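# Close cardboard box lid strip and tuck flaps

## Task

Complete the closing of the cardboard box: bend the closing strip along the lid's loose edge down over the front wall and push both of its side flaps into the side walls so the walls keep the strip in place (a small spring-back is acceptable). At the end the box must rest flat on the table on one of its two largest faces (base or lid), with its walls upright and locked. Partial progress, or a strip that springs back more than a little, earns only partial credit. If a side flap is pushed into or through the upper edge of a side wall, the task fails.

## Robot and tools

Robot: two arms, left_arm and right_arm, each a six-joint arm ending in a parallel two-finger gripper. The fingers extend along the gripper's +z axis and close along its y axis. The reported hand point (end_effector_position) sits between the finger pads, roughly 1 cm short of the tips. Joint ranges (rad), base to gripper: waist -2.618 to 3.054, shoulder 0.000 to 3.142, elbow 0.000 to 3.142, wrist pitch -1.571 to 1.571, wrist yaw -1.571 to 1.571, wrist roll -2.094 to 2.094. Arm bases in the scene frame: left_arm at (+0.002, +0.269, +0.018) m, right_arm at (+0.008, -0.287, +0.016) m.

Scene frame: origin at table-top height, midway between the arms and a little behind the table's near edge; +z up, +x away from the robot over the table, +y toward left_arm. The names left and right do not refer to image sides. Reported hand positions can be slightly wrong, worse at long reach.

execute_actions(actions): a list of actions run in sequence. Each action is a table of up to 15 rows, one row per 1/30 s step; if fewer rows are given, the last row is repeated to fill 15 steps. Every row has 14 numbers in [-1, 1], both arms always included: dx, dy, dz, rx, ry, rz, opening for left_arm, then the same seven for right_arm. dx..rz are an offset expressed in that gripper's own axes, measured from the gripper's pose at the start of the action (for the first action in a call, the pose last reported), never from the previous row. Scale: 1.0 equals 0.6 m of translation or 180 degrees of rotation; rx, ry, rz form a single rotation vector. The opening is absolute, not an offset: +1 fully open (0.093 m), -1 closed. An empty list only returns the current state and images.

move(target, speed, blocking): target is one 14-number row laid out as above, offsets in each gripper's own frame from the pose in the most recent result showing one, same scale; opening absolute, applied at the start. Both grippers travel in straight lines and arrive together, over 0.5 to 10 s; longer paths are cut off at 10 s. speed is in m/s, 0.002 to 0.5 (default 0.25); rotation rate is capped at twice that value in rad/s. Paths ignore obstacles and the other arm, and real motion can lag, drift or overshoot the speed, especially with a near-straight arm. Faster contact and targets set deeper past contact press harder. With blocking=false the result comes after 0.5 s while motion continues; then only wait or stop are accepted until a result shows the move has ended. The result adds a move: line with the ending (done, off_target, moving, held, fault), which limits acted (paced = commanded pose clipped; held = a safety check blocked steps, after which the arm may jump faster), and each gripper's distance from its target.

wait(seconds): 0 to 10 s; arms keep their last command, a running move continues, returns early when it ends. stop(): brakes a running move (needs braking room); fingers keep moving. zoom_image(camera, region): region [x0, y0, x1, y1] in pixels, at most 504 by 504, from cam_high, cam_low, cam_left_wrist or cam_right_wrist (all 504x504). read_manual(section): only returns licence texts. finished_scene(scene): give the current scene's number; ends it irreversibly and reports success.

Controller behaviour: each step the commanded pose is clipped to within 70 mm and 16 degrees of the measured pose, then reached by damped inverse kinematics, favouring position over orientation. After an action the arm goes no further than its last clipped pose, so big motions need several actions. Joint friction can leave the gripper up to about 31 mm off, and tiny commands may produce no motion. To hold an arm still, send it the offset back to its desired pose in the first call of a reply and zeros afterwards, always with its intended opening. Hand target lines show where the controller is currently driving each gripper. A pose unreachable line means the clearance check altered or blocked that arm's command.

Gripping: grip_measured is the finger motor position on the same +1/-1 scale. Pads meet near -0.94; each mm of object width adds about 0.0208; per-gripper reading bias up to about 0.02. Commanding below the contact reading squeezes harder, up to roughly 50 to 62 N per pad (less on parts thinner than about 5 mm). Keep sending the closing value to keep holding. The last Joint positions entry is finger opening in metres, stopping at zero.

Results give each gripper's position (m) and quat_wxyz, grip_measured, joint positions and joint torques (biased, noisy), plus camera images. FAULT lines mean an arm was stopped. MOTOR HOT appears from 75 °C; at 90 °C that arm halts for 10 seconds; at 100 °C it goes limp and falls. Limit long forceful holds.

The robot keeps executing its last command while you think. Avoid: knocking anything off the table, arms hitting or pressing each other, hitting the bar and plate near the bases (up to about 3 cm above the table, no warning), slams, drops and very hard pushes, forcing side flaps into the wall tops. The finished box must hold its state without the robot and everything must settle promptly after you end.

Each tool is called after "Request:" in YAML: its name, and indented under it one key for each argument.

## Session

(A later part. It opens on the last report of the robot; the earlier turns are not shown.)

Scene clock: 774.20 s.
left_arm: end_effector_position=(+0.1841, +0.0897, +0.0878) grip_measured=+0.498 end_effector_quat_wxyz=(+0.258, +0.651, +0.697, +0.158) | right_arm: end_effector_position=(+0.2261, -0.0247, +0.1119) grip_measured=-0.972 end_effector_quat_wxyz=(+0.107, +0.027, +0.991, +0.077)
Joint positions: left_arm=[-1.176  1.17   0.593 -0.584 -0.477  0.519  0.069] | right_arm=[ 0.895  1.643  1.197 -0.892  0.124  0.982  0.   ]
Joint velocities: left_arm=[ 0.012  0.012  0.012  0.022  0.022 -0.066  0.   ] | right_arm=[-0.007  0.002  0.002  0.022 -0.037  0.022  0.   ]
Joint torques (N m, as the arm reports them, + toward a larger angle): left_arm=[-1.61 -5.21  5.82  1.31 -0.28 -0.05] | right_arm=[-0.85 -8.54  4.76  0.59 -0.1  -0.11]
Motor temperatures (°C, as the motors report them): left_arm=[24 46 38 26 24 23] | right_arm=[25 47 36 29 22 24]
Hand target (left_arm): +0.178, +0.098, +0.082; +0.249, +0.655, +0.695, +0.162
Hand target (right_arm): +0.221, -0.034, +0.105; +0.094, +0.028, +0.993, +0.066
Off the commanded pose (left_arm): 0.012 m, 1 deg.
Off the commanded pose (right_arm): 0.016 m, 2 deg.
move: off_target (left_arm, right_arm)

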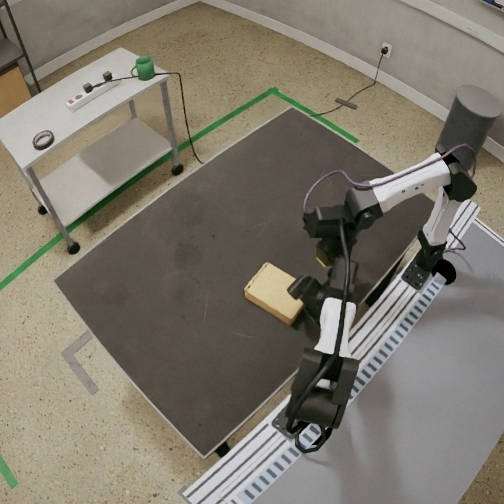

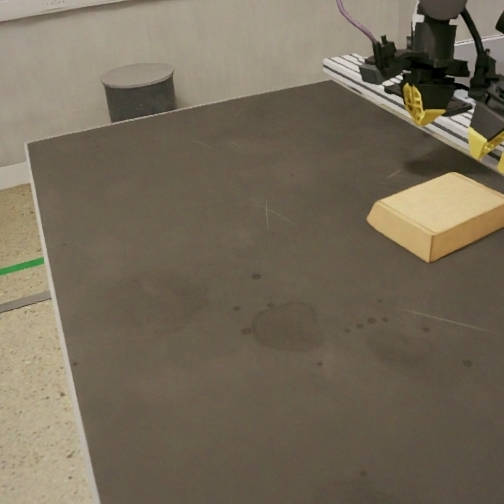

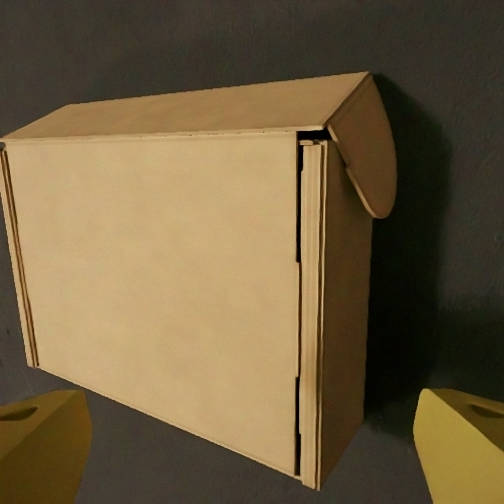

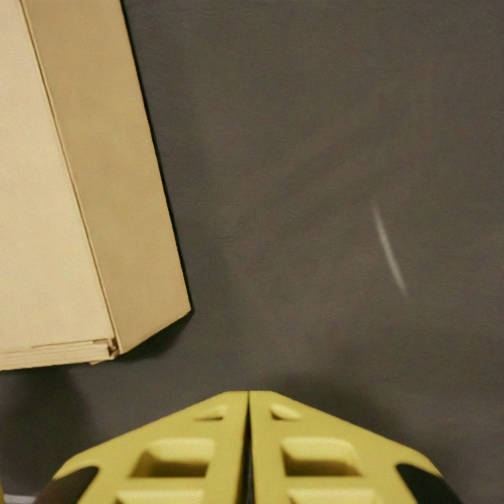

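Request:
move:
  target: [-0.003,0.119,0.057,0.112,0.183,-0.462,0.4,0.04,-0.16,-0.07,0,0,0,-1]
  speed: 0.12

Request:
move:
  target: [0,0,0.11,0,0,0,0.4,0,0,0,0,0,0,-1]
  speed: 0.05

Request:
move:
  target: [0,0,0.03,0,0,0.57,0.4,0,0,0,0,0,0,-1]
  speed: 0.15

Scene clock: 794.57 s.
left_arm: end_effector_position=(+0.2604, +0.0929, +0.1024) grip_measured=+0.402 end_effector_quat_wxyz=(+0.011, +0.011, +1.000, -0.004) | right_arm: end_effector_position=(+0.2001, -0.1183, +0.1417) grip_measured=-0.972 end_effector_quat_wxyz=(+0.123, +0.028, +0.989, +0.081)
Joint positions: left_arm=[-0.703  1.726  1.292 -1.118 -0.024 -0.594  0.064] | right_arm=[ 0.758  1.256  0.979 -1.018  0.11   0.845  0.   ]
Joint velocities: left_arm=[ 0.007  0.022 -0.012 -0.007 -0.007  0.051  0.   ] | right_arm=[-0.017 -0.007 -0.027 -0.081 -0.022  0.037  0.   ]
Joint torques (N m, as the arm reports them, + toward a larger angle): left_arm=[-0.12 -6.65  9.12  0.41  0.03  0.  ] | right_arm=[-0.54 -5.21  5.09  0.71 -0.19 -0.13]
Motor temperatures (°C, as the motors report them): left_arm=[24 45 38 26 24 23] | right_arm=[25 45 35 29 22 24]
Hand target (left_arm): +0.261, +0.093, +0.099; -0.002, +0.004, +1.000, -0.001
Hand target (right_arm): +0.193, -0.125, +0.135; +0.108, +0.027, +0.991, +0.075
Off the commanded pose (left_arm): 0.004 m, 2 deg.
Off the commanded pose (right_arm): 0.015 m, 2 deg.
move: off_target (right_arm); limits=paced,held; held on 28 of 212 steps (left_arm)
pose unreachable (left arm): on one or more control steps of this call, first in action 0 (counted from 0), this arm could not follow its commanded pose, so it was not sent that pose on those steps. It may still have moved: this result reports where it is.
cause: the commanded pose would bring a part of the arm too close to another arm (this arm's wrist (the part past joint 4) and the other arm's wrist (the part past joint 4)).

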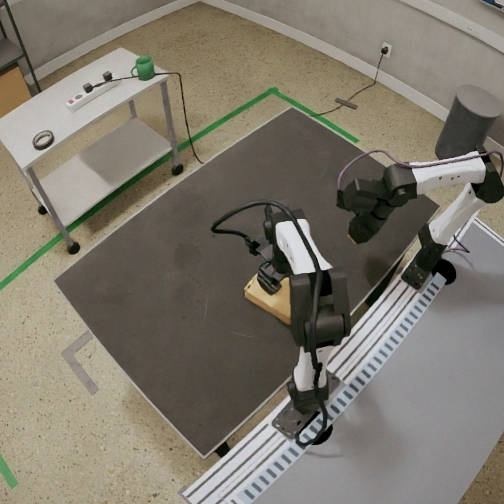

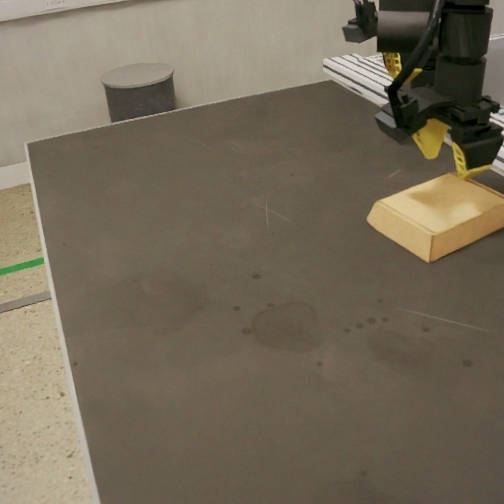

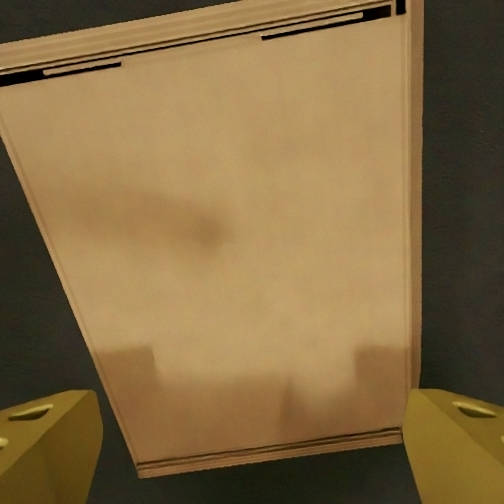

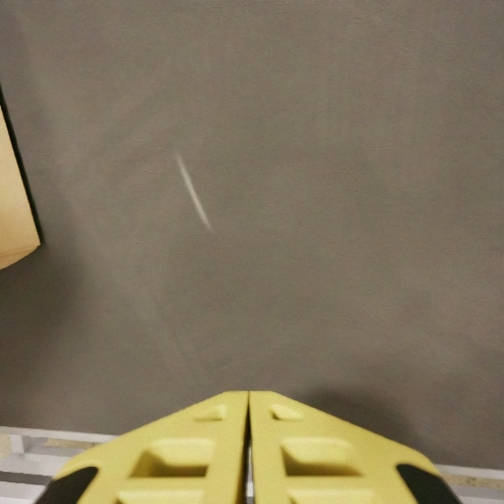

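Scene clock: 796.13 s.
left_arm: end_effector_position=(+0.2639, +0.0894, +0.0556) grip_measured=+0.402 end_effector_quat_wxyz=(+0.020, +0.011, +1.000, -0.011) | right_arm: end_effector_position=(+0.2001, -0.1183, +0.1417) grip_measured=-0.972 end_effector_quat_wxyz=(+0.123, +0.028, +0.989, +0.081)
Joint positions: left_arm=[-0.703  1.774  1.155 -0.91  -0.024 -0.594  0.064] | right_arm=[ 0.758  1.256  0.979 -1.018  0.11   0.845  0.   ]
Joint velocities: left_arm=[-0.002 -0.017 -0.012 -0.022  0.007 -0.081  0.   ] | right_arm=[ 0.012 -0.002  0.012  0.022  0.022  0.022  0.   ]
Joint torques (N m, as the arm reports them, + toward a larger angle): left_arm=[-0.41 -6.36  4.4   1.2  -0.11  0.08] | right_arm=[ 0.34 -4.43  6.66  0.81 -0.03 -0.11]
Motor temperatures (°C, as the motors report them): left_arm=[24 45 38 26 24 23] | right_arm=[25 45 35 29 22 24]
Hand target (left_arm): +0.261, +0.092, +0.037; +0.010, +0.011, +1.000, -0.004
Hand target (right_arm): +0.200, -0.118, +0.142; +0.123, +0.028, +0.989, +0.081
Off the commanded pose (left_arm): 0.020 m, 1 deg.
Off the commanded pose (right_arm): 0.000 m, 0 deg.
move: off_target (left_arm)

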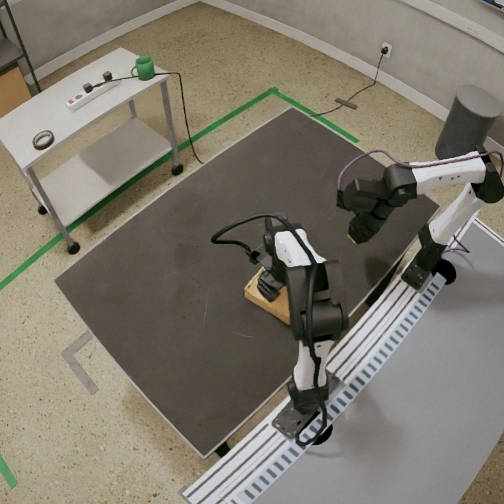

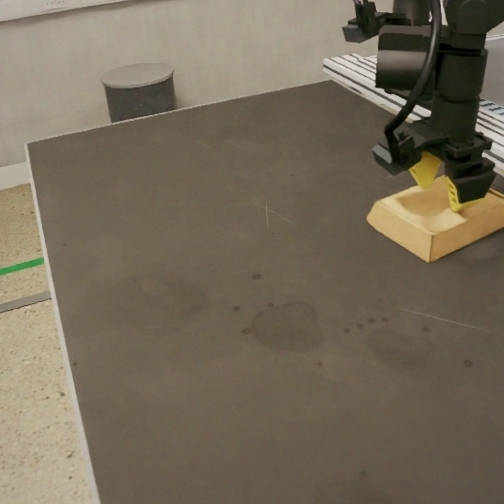

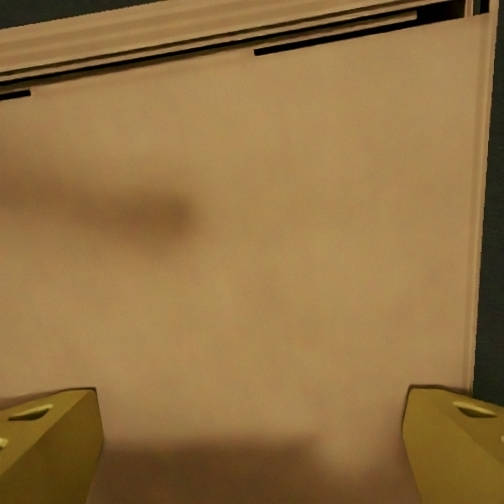

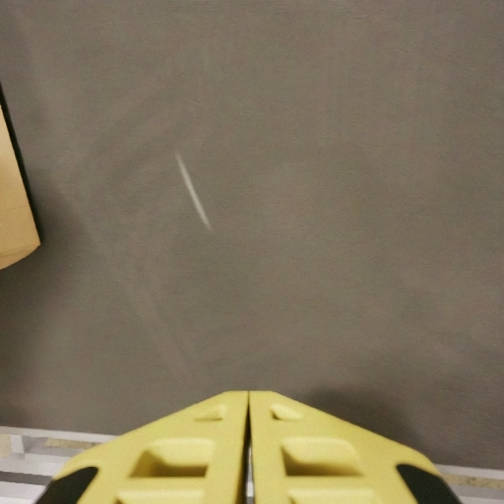

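Scene clock: 802.53 s.
left_arm: end_effector_position=(+0.2707, +0.0783, +0.0565) grip_measured=+0.402 end_effector_quat_wxyz=(+0.049, +0.781, +0.622, +0.001) | right_arm: end_effector_position=(+0.2001, -0.1183, +0.1417) grip_measured=-0.972 end_effector_quat_wxyz=(+0.123, +0.028, +0.989, +0.081)
Joint positions: left_arm=[-0.703  1.774  1.155 -0.861  0.006  1.179  0.064] | right_arm=[ 0.758  1.256  0.979 -1.018  0.11   0.845  0.   ]
Joint velocities: left_arm=[-0.007 -0.022  0.012 -0.066  0.037 -0.037 -0.   ] | right_arm=[ 0.022 -0.007  0.007  0.037  0.007 -0.022  0.   ]
Joint torques (N m, as the arm reports them, + toward a larger angle): left_arm=[-0.51 -6.96  4.15  0.94 -0.23  0.15] | right_arm=[ 0.15 -4.33  6.68  0.81 -0.02 -0.08]
Motor temperatures (°C, as the motors report them): left_arm=[24 46 38 25 24 23] | right_arm=[25 44 36 29 22 24]
Hand target (left_arm): +0.264, +0.089, +0.039; +0.021, +0.787, +0.616, +0.008
Hand target (right_arm): +0.200, -0.118, +0.142; +0.123, +0.028, +0.989, +0.081
Off the commanded pose (left_arm): 0.022 m, 3 deg.
Off the commanded pose (right_arm): 0.000 m, 0 deg.
move: off_target (left_arm)

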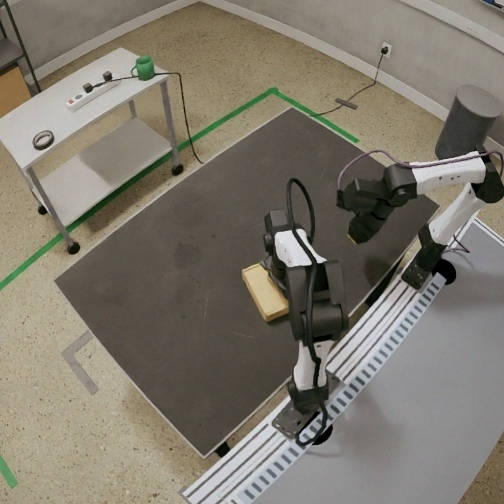

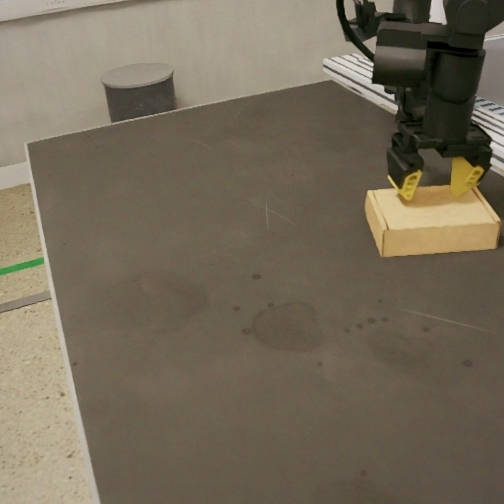

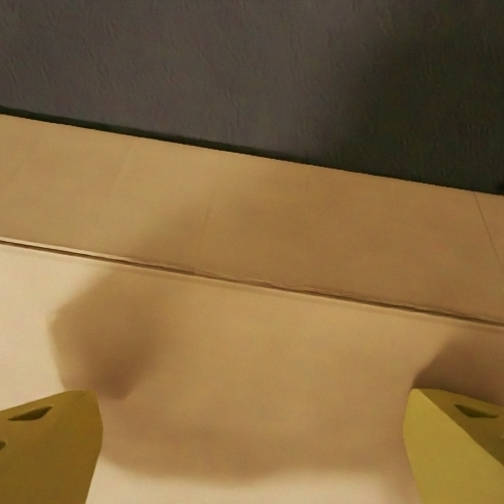

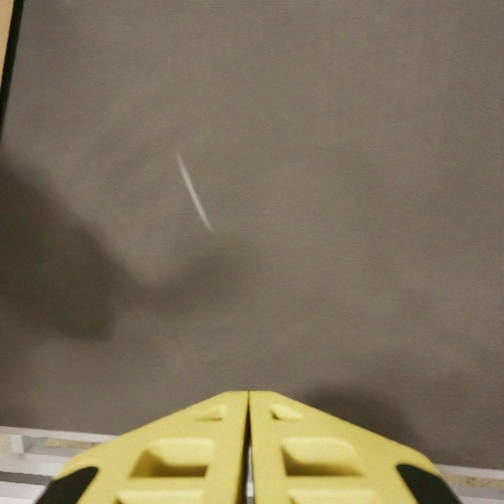

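Request:
execute_actions:
  actions:
    - [[0,0,0.04,0,0,0.03,0.4,0,0,0,0,0,0,-1],[0,0,0.04,0,0,0.03,0.4,0,0,0,0,0,0,-1],[0,0,0.04,0,0,0.03,0.4,0,0,0,0,0,0,-1],[0,0,0.04,0,0,0.03,0.4,0,0,0,0,0,0,-1],[0,0,0.04,0,0,0.03,0.4,0,0,0,0,0,0,-1],[0,0,0.04,0,0,0.06,0.4,0,0,0,0,0,0,-1]]
    - [[0,0,0.04,0,0,0.03,0.4,0,0,0,0,0,0,-1],[0,0,0.04,0,0,0.03,0.4,0,0,0,0,0,0,-1],[0,0,0.04,0,0,0.03,0.4,0,0,0,0,0,0,-1],[0,0,0.04,0,0,0.03,0.4,0,0,0,0,0,0,-1],[0,0,0.04,0,0,0.03,0.4,0,0,0,0,0,0,-1],[0,0,0.04,0,0,0.06,0.4,0,0,0,0,0,0,-1]]
    - [[0,0,0.04,0,0,0.03,0.4,0,0,0,0,0,0,-1],[0,0,0.04,0,0,0.03,0.4,0,0,0,0,0,0,-1],[0,0,0.04,0,0,0.03,0.4,0,0,0,0,0,0,-1],[0,0,0.04,0,0,0.03,0.4,0,0,0,0,0,0,-1],[0,0,0.04,0,0,0.03,0.4,0,0,0,0,0,0,-1],[0,0,0.04,0,0,0.06,0.4,0,0,0,0,0,0,-1]]
    - [[0,0,0.04,0,0,0.03,0.4,0,0,0,0,0,0,-1],[0,0,0.04,0,0,0.03,0.4,0,0,0,0,0,0,-1],[0,0,0.04,0,0,0.03,0.4,0,0,0,0,0,0,-1],[0,0,0.04,0,0,0.03,0.4,0,0,0,0,0,0,-1],[0,0,0.04,0,0,0.03,0.4,0,0,0,0,0,0,-1],[0,0,0.04,0,0,0.06,0.4,0,0,0,0,0,0,-1]]

Scene clock: 824.73 s.
left_arm: end_effector_position=(+0.2681, +0.0597, +0.0582) grip_measured=+0.402 end_effector_quat_wxyz=(+0.088, +0.932, +0.352, -0.014) | right_arm: end_effector_position=(+0.2001, -0.1183, +0.1417) grip_measured=-0.972 end_effector_quat_wxyz=(+0.123, +0.028, +0.989, +0.081)
Joint positions: left_arm=[-0.704  1.774  1.153 -0.822  0.103  1.794  0.064] | right_arm=[ 0.758  1.256  0.979 -1.018  0.11   0.845  0.   ]
Joint velocities: left_arm=[ 0.012 -0.017 -0.017  0.051 -0.007  0.095 -0.   ] | right_arm=[-0.007 -0.007 -0.007 -0.037  0.007  0.007  0.   ]
Joint torques (N m, as the arm reports them, + toward a larger angle): left_arm=[-1.16 -5.88  3.89  1.7  -0.15  0.26] | right_arm=[ 0.15 -4.29  6.66  0.84 -0.03 -0.13]
Motor temperatures (°C, as the motors report them): left_arm=[24 46 36 25 24 23] | right_arm=[25 40 37 29 22 24]
Hand target (left_arm): +0.269, +0.061, +0.035; +0.078, +0.939, +0.336, -0.007
Hand target (right_arm): +0.200, -0.118, +0.142; +0.123, +0.028, +0.989, +0.081
Off the commanded pose (left_arm): 0.024 m, 3 deg.
Off the commanded pose (right_arm): 0.000 m, 0 deg.

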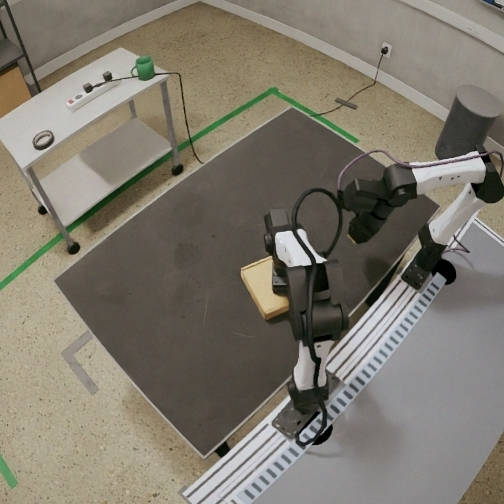

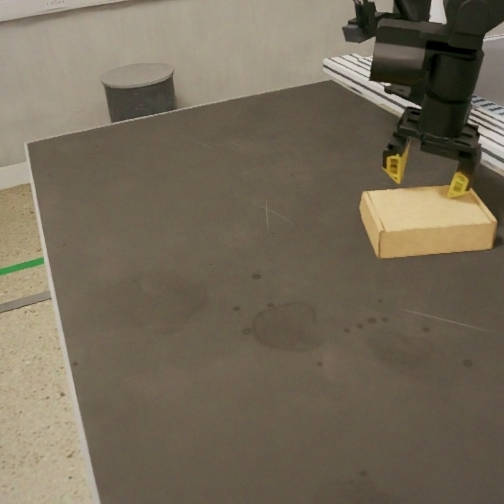

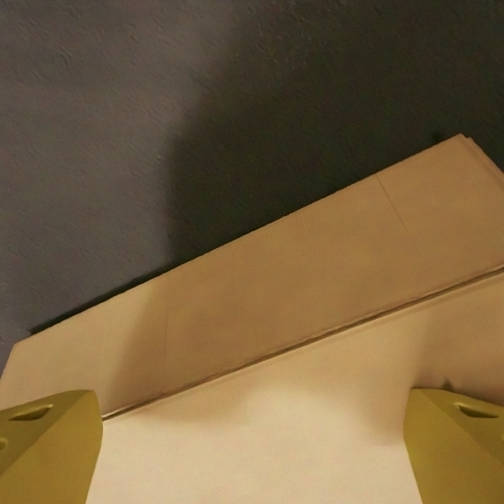

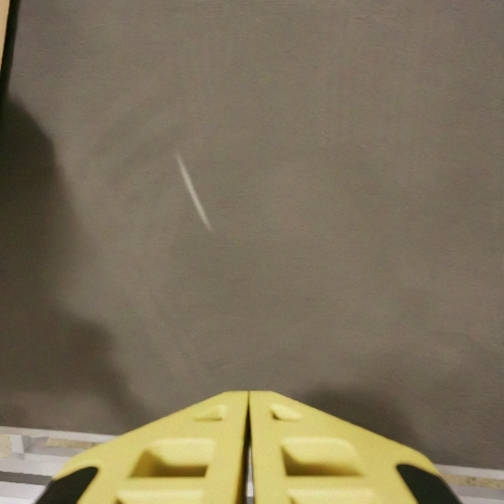

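Request:
move:
  target: [0.037,-0.021,-0.1,0.049,0.028,-0.15,0.8,0,0,0,0,0,0,-1]
  speed: 0.1

Scene clock: 838.30 s.
left_arm: end_effector_position=(+0.2709, +0.0932, +0.1172) grip_measured=+0.798 end_effector_quat_wxyz=(+0.009, +0.832, +0.554, -0.019) | right_arm: end_effector_position=(+0.2001, -0.1183, +0.1417) grip_measured=-0.972 end_effector_quat_wxyz=(+0.123, +0.028, +0.989, +0.081)
Joint positions: left_arm=[-0.659  1.768  1.402 -1.206  0.023  1.393  0.084] | right_arm=[ 0.758  1.256  0.979 -1.018  0.11   0.845  0.   ]
Joint velocities: left_arm=[ 0.002  0.002 -0.002 -0.037 -0.022 -0.037  0.   ] | right_arm=[-0.012  0.007 -0.007  0.022 -0.11   0.007  0.   ]
Joint torques (N m, as the arm reports them, + toward a larger angle): left_arm=[-0.03 -7.07  8.99  0.29 -0.01 -0.02] | right_arm=[ 0.23 -4.23  6.7   0.86 -0.02 -0.08]
Motor temperatures (°C, as the motors report them): left_arm=[24 46 36 26 24 23] | right_arm=[25 39 37 29 22 24]
Hand target (left_arm): +0.273, +0.095, +0.113; -0.004, +0.828, +0.560, -0.021
Hand target (right_arm): +0.200, -0.118, +0.142; +0.123, +0.028, +0.989, +0.081
Off the commanded pose (left_arm): 0.005 m, 2 deg.
Off the commanded pose (right_arm): 0.000 m, 0 deg.
move: done

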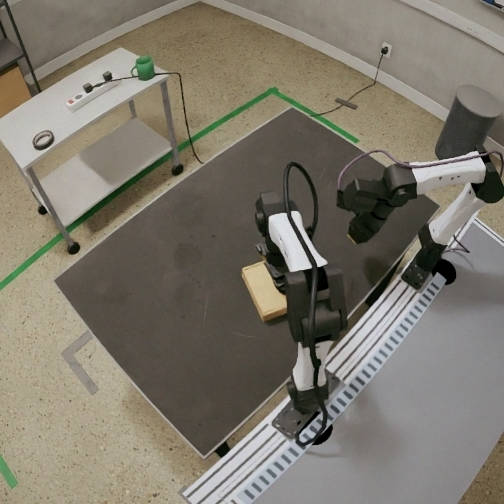

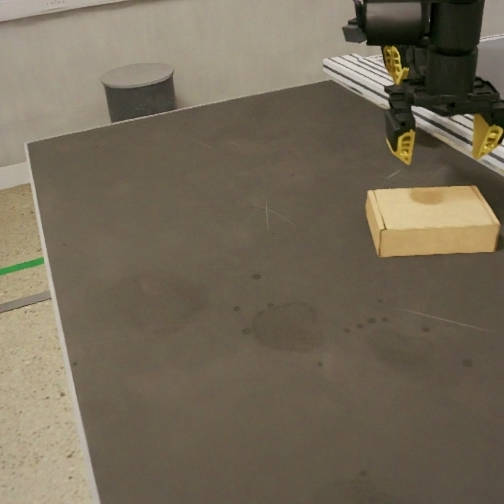

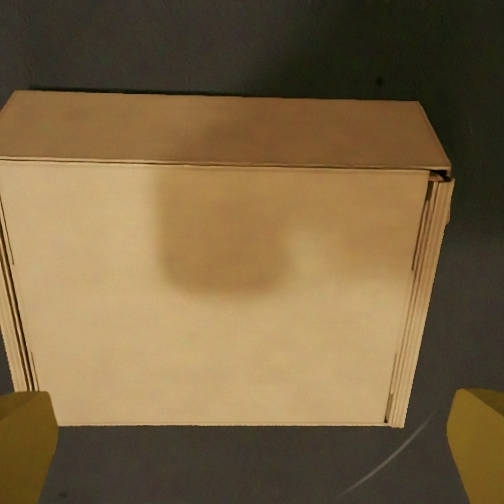

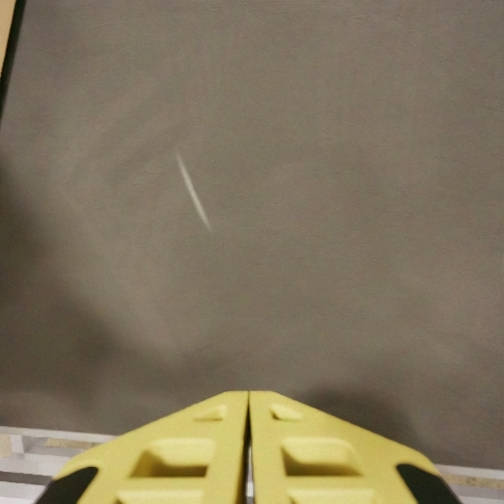

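Request:
move:
  target: [-0.076,-0.181,0.077,-0.152,-0.152,-0.483,1.0,0,0,0,0,0,0,0.3]
  speed: 0.12

Scene clock: 884.33 s.
left_arm: end_effector_position=(+0.1564, +0.0857, +0.0770) grip_measured=+0.988 end_effector_quat_wxyz=(+0.288, +0.179, +0.938, -0.073) | right_arm: end_effector_position=(+0.2001, -0.1183, +0.1417) grip_measured=+0.298 end_effector_quat_wxyz=(+0.123, +0.028, +0.989, +0.081)
Joint positions: left_arm=[-1.233  1.047  0.483 -0.535 -0.391 -0.67   0.093] | right_arm=[ 0.758  1.256  0.979 -1.018  0.11   0.845  0.06 ]
Joint velocities: left_arm=[-0.007 -0.002 -0.017  0.022  0.007 -0.051 -0.001] | right_arm=[-0.017 -0.002 -0.007 -0.007  0.022 -0.037  0.001]
Joint torques (N m, as the arm reports them, + toward a larger angle): left_arm=[-1.55 -3.89  6.01  1.81 -0.29 -0.01] | right_arm=[ 0.33 -4.22  6.71  0.83 -0.01 -0.08]
Motor temperatures (°C, as the motors report them): left_arm=[24 46 39 25 24 23] | right_arm=[25 37 38 29 22 24]
Hand target (left_arm): +0.154, +0.088, +0.074; +0.291, +0.178, +0.937, -0.076
Hand target (right_arm): +0.200, -0.118, +0.142; +0.123, +0.028, +0.989, +0.081
Off the commanded pose (left_arm): 0.008 m, 1 deg.
Off the commanded pose (right_arm): 0.000 m, 0 deg.
move: done

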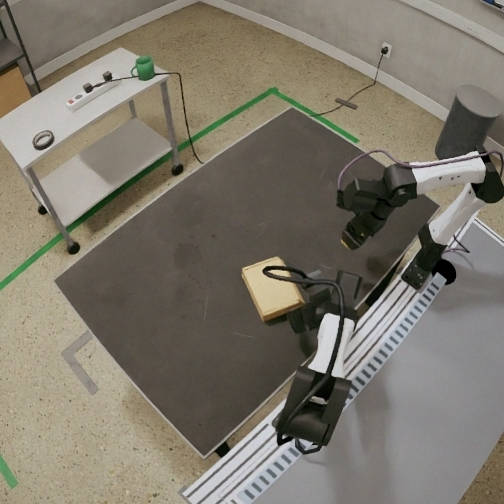

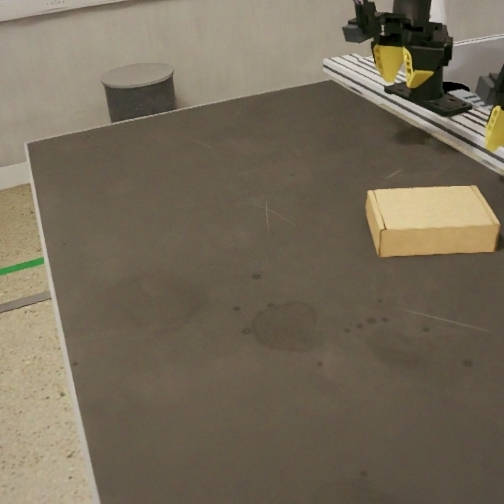

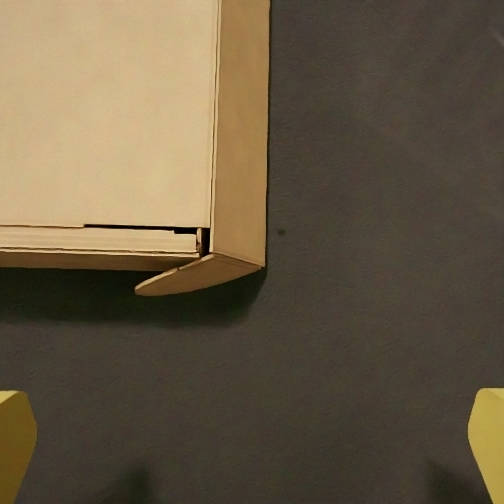

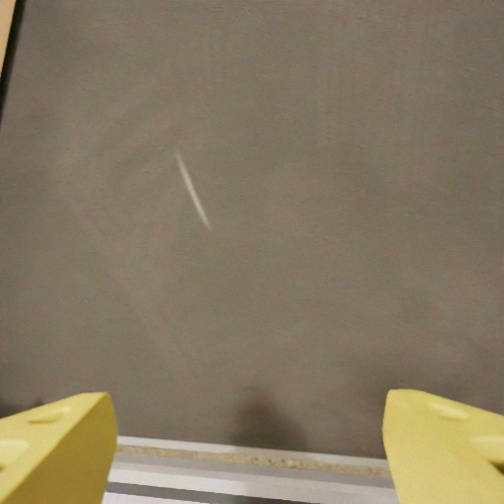

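Request:
move:
  target: [0,0,0,0,0,0,1.0,-0.139,0.326,0.2,0.053,0.077,0.10,0.3]
  speed: 0.12

Request:
move:
  target: [0,0.01,0,0,0,0,1.0,0,0,0.075,0,0,0,0.3]
  speed: 0.04

Scene clock: 894.43 s.
left_arm: end_effector_position=(+0.1566, +0.0858, +0.0771) grip_measured=+0.988 end_effector_quat_wxyz=(+0.288, +0.177, +0.938, -0.073) | right_arm: end_effector_position=(+0.3196, +0.0808, +0.0757) grip_measured=+0.298 end_effector_quat_wxyz=(-0.002, +0.186, +0.982, +0.019)
Joint positions: left_arm=[-1.233  1.047  0.483 -0.535 -0.393 -0.672  0.093] | right_arm=[ 0.825  2.472  2.302 -1.383  0.014  1.249  0.06 ]
Joint velocities: left_arm=[ 0.002  0.012  0.007 -0.007  0.037 -0.037 -0.   ] | right_arm=[ 0.012 -0.007 -0.022 -0.022  0.022 -0.037 -0.001]
Joint torques (N m, as the arm reports them, + toward a larger angle): left_arm=[-0.64 -2.43  8.2   1.66 -0.27  0.07] | right_arm=[  1.72 -13.18   7.45   0.18  -0.19  -0.08]
Motor temperatures (°C, as the motors report them): left_arm=[24 45 39 26 24 23] | right_arm=[25 37 39 29 22 24]
Hand target (left_arm): +0.156, +0.086, +0.077; +0.288, +0.179, +0.938, -0.073
Hand target (right_arm): +0.311, +0.088, +0.073; -0.012, +0.180, +0.983, +0.019
Off the commanded pose (left_arm): 0.000 m, 0 deg.
Off the commanded pose (right_arm): 0.007 m, 1 deg.
move: done

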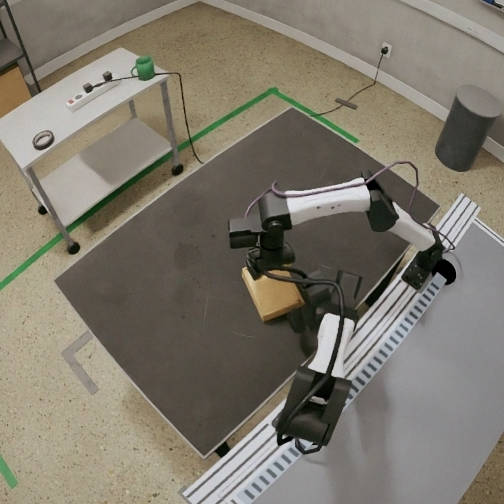

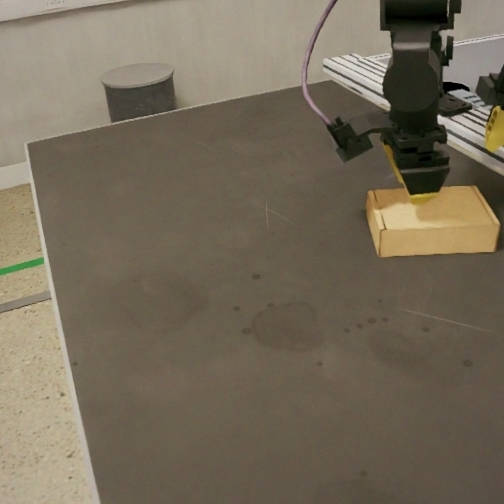

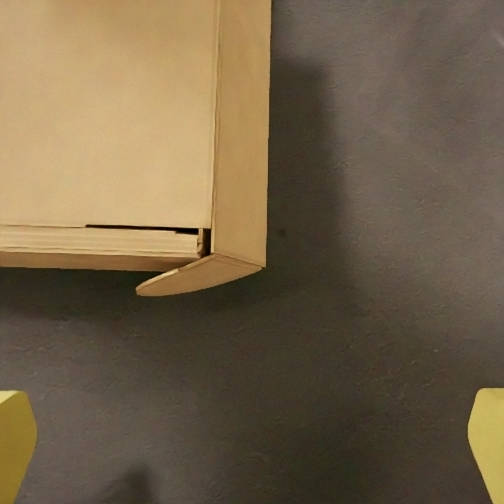

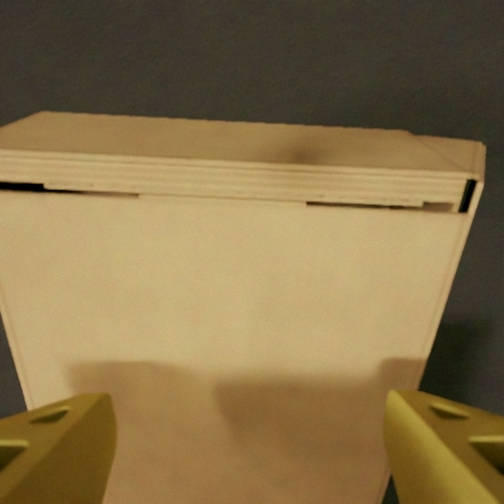

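Scene clock: 895.80 s.
left_arm: end_effector_position=(+0.1595, +0.0884, +0.0769) grip_measured=+0.988 end_effector_quat_wxyz=(+0.289, +0.178, +0.938, -0.069) | right_arm: end_effector_position=(+0.3191, +0.0811, +0.0577) grip_measured=+0.298 end_effector_quat_wxyz=(+0.002, +0.186, +0.982, +0.027)
Joint positions: left_arm=[-1.214  1.047  0.483 -0.535 -0.389 -0.654  0.093] | right_arm=[ 0.825  2.44   2.172 -1.267  0.014  1.249  0.06 ]
Joint velocities: left_arm=[-0.017  0.002 -0.017 -0.022 -0.007  0.007  0.   ] | right_arm=[ 0.007 -0.002 -0.002 -0.066 -0.022 -0.037 -0.001]
Joint torques (N m, as the arm reports them, + toward a larger angle): left_arm=[ 0.13 -4.23  7.08  1.65 -0.16  0.12] | right_arm=[  0.17 -12.27   3.37   0.8   -0.06  -0.05]
Motor temperatures (°C, as the motors report them): left_arm=[24 45 39 26 24 23] | right_arm=[25 38 38 29 22 24]
Hand target (left_arm): +0.159, +0.091, +0.077; +0.288, +0.177, +0.938, -0.073
Hand target (right_arm): +0.318, +0.081, +0.032; -0.003, +0.186, +0.982, +0.018
Off the commanded pose (left_arm): 0.003 m, 1 deg.
Off the commanded pose (right_arm): 0.027 m, 1 deg.
move: off_target (right_arm)

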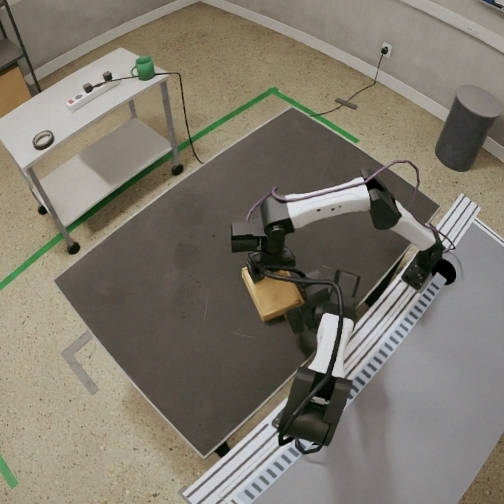

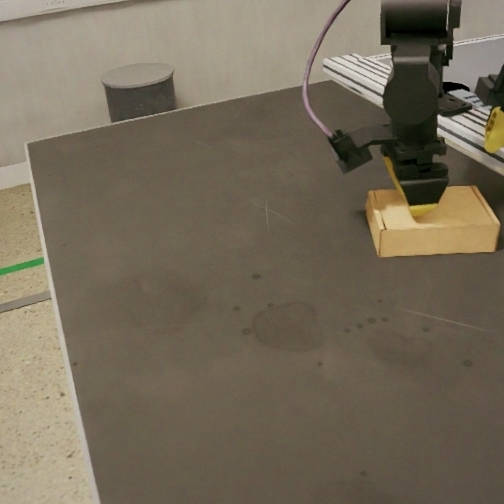

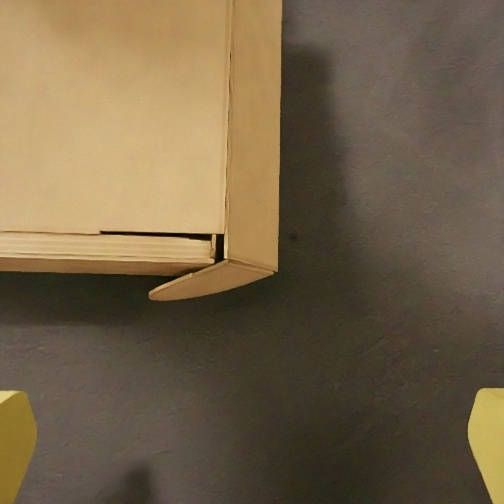

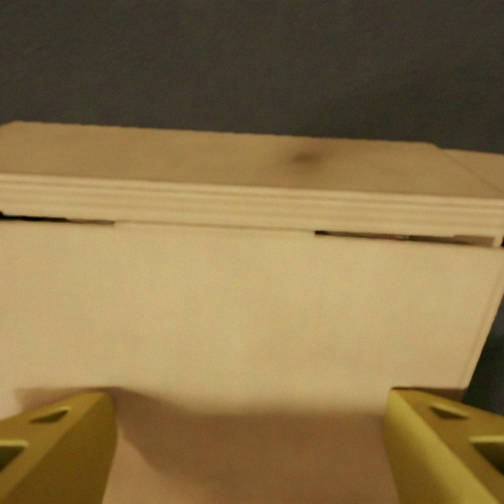

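Request:
execute_actions:
  actions:
    - [[0.01,0,0.04,0,0,0,1,0,0,0.045,0.005,0,0,0.3]]
    - [[0.01,0,0.04,0,0,0,1,0,0,0.045,0.005,0,0,0.3]]
    - [[0.01,0,0.04,0,0,0,1,0,0,0.045,0.005,0,0,0.3]]

Scene clock: 902.80 s.
left_arm: end_effector_position=(+0.1859, +0.0636, +0.0422) grip_measured=+0.988 end_effector_quat_wxyz=(+0.313, +0.165, +0.931, -0.089) | right_arm: end_effector_position=(+0.3225, +0.0811, +0.0577) grip_measured=+0.298 end_effector_quat_wxyz=(+0.011, +0.186, +0.982, +0.027)
Joint positions: left_arm=[-1.156  1.274  0.405 -0.144 -0.378 -0.603  0.093] | right_arm=[ 0.825  2.44   2.172 -1.258  0.03   1.249  0.06 ]
Joint velocities: left_arm=[ 0.032  0.002  0.002  0.066 -0.022 -0.051  0.001] | right_arm=[ 0.002 -0.012  0.002  0.051 -0.022 -0.051  0.   ]
Joint torques (N m, as the arm reports them, + toward a larger angle): left_arm=[ 0.36 -1.64  5.5   2.39 -0.09  0.19] | right_arm=[  0.36 -12.6    2.9    0.76  -0.15  -0.03]
Motor temperatures (°C, as the motors report them): left_arm=[24 44 39 26 24 23] | right_arm=[25 40 37 29 22 24]
Hand target (left_arm): +0.186, +0.065, +0.033; +0.309, +0.169, +0.932, -0.088
Hand target (right_arm): +0.318, +0.081, +0.031; +0.000, +0.186, +0.982, +0.018
Off the commanded pose (left_arm): 0.010 m, 1 deg.
Off the commanded pose (right_arm): 0.027 m, 1 deg.

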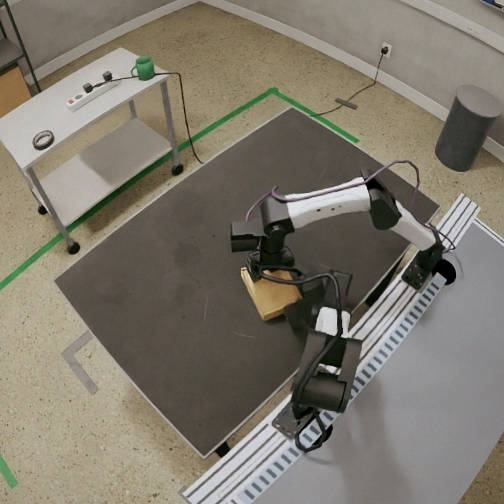

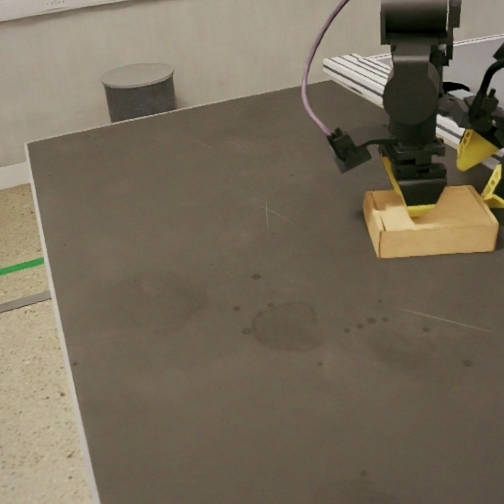

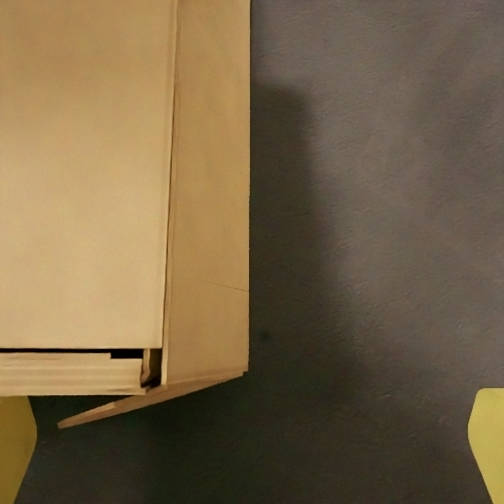

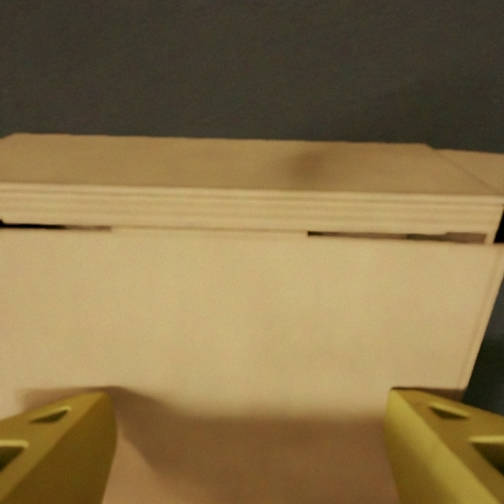

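Request:
execute_actions:
  actions:
    - [[0.015,0.015,0.015,0,0,0,1,0.006,0,0.045,0.005,0.006,0,0.3],[0.015,0.015,0.015,0,0,0,1,0.006,0,0.045,0.005,0.006,0,0.3],[0.015,0.015,0.015,0,0,0,1,0.006,0,0.045,0.005,0.006,0,0.3],[0.015,0.015,0.015,0,0,0,1,0.006,0,0.045,0.005,0.006,0,0.3],[0.015,0.015,0.015,0,0,0,1,0.006,0,0.045,0.005,0.006,0,0.3],[0.035,0.02,0.038,0,0,0,1,0.006,0,0.045,0.005,0.006,0,0.3]]

Request:
wait:
  seconds: 1

Scene clock: 910.47 s.
left_arm: end_effector_position=(+0.1887, +0.0695, +0.0210) grip_measured=+0.988 end_effector_quat_wxyz=(+0.320, +0.162, +0.929, -0.091) | right_arm: end_effector_position=(+0.3236, +0.0813, +0.0577) grip_measured=+0.298 end_effector_quat_wxyz=(+0.014, +0.187, +0.982, +0.028)
Joint positions: left_arm=[-1.132  1.34   0.325  0.025 -0.373 -0.582  0.093] | right_arm=[ 0.825  2.44   2.172 -1.254  0.033  1.249  0.06 ]
Joint velocities: left_arm=[ 0.002  0.051 -0.007  0.11   0.022  0.022 -0.   ] | right_arm=[-0.012  0.002 -0.012  0.037  0.037 -0.007 -0.001]
Joint torques (N m, as the arm reports them, + toward a larger angle): left_arm=[-0.02 -2.12  4.94  2.03 -0.16  0.11] | right_arm=[  0.45 -12.24   3.37   0.8   -0.19  -0.07]
Motor temperatures (°C, as the motors report them): left_arm=[24 43 39 28 24 23] | right_arm=[25 43 36 29 22 24]
Hand target (left_arm): +0.186, +0.074, +0.011; +0.313, +0.165, +0.931, -0.088
Hand target (right_arm): +0.319, +0.082, +0.031; +0.000, +0.186, +0.982, +0.020
Off the commanded pose (left_arm): 0.011 m, 1 deg.
Off the commanded pose (right_arm): 0.027 m, 2 deg.

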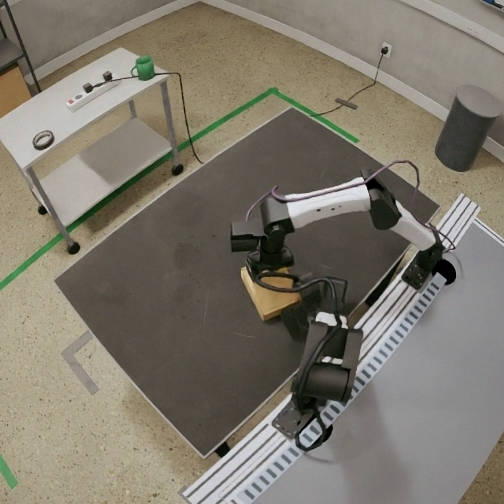

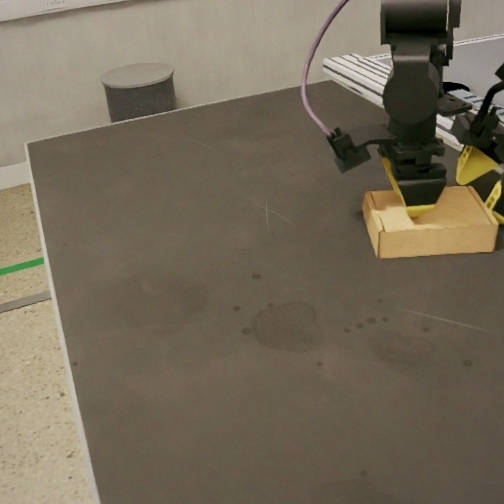

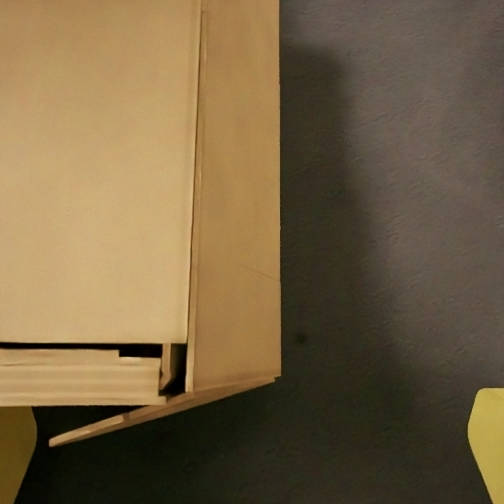

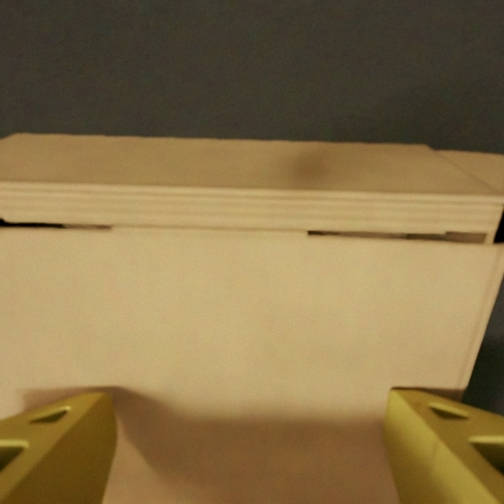

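Scene clock: 911.47 s.
left_arm: end_effector_position=(+0.1891, +0.0690, +0.0209) grip_measured=+0.988 end_effector_quat_wxyz=(+0.321, +0.161, +0.929, -0.092) | right_arm: end_effector_position=(+0.3236, +0.0813, +0.0577) grip_measured=+0.298 end_effector_quat_wxyz=(+0.014, +0.187, +0.982, +0.028)
Joint positions: left_arm=[-1.132  1.342  0.325  0.029 -0.373 -0.582  0.093] | right_arm=[ 0.825  2.44   2.172 -1.254  0.033  1.249  0.06 ]
Joint velocities: left_arm=[-0.007 -0.012  0.007  0.022 -0.022 -0.081 -0.   ] | right_arm=[-0.012 -0.002 -0.002 -0.007 -0.007 -0.007 -0.001]
Joint torques (N m, as the arm reports them, + toward a larger angle): left_arm=[-0.11 -1.99  4.89  2.3  -0.15  0.14] | right_arm=[  0.36 -12.31   3.21   0.81  -0.18  -0.07]
Motor temperatures (°C, as the motors report them): left_arm=[24 43 38 28 24 23] | right_arm=[25 43 36 29 22 24]
Hand target (left_arm): +0.186, +0.074, +0.011; +0.313, +0.165, +0.931, -0.088
Hand target (right_arm): +0.319, +0.082, +0.031; +0.000, +0.186, +0.982, +0.020
Off the commanded pose (left_arm): 0.012 m, 1 deg.
Off the commanded pose (right_arm): 0.027 m, 2 deg.
wait: 1.00 s; at rest by 0.17 s

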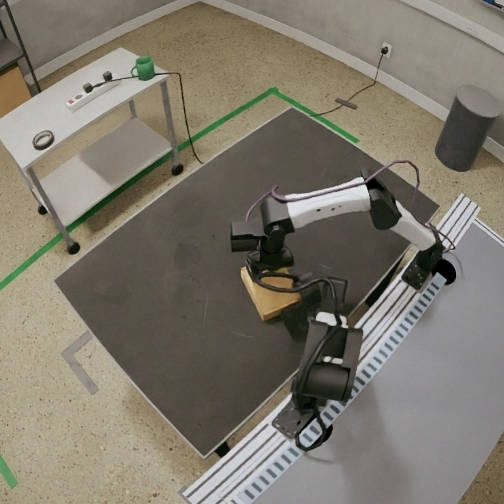

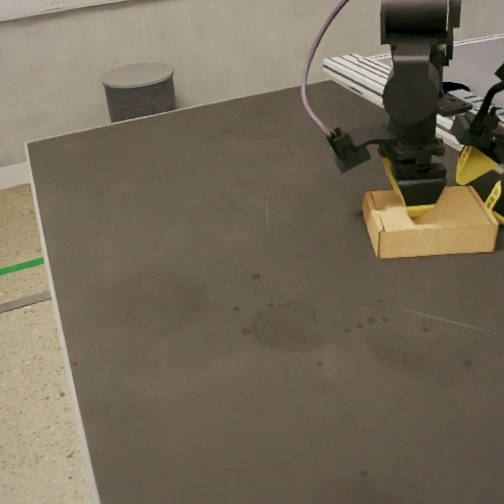

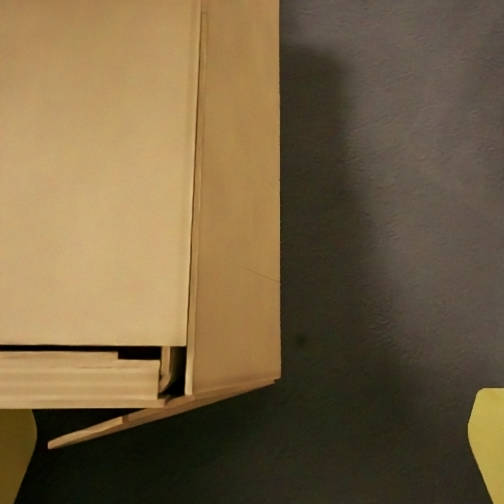

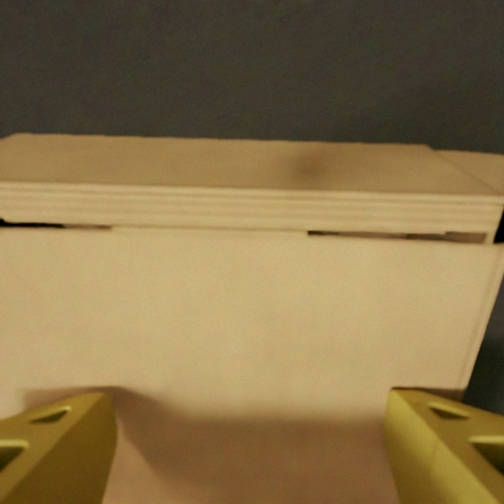

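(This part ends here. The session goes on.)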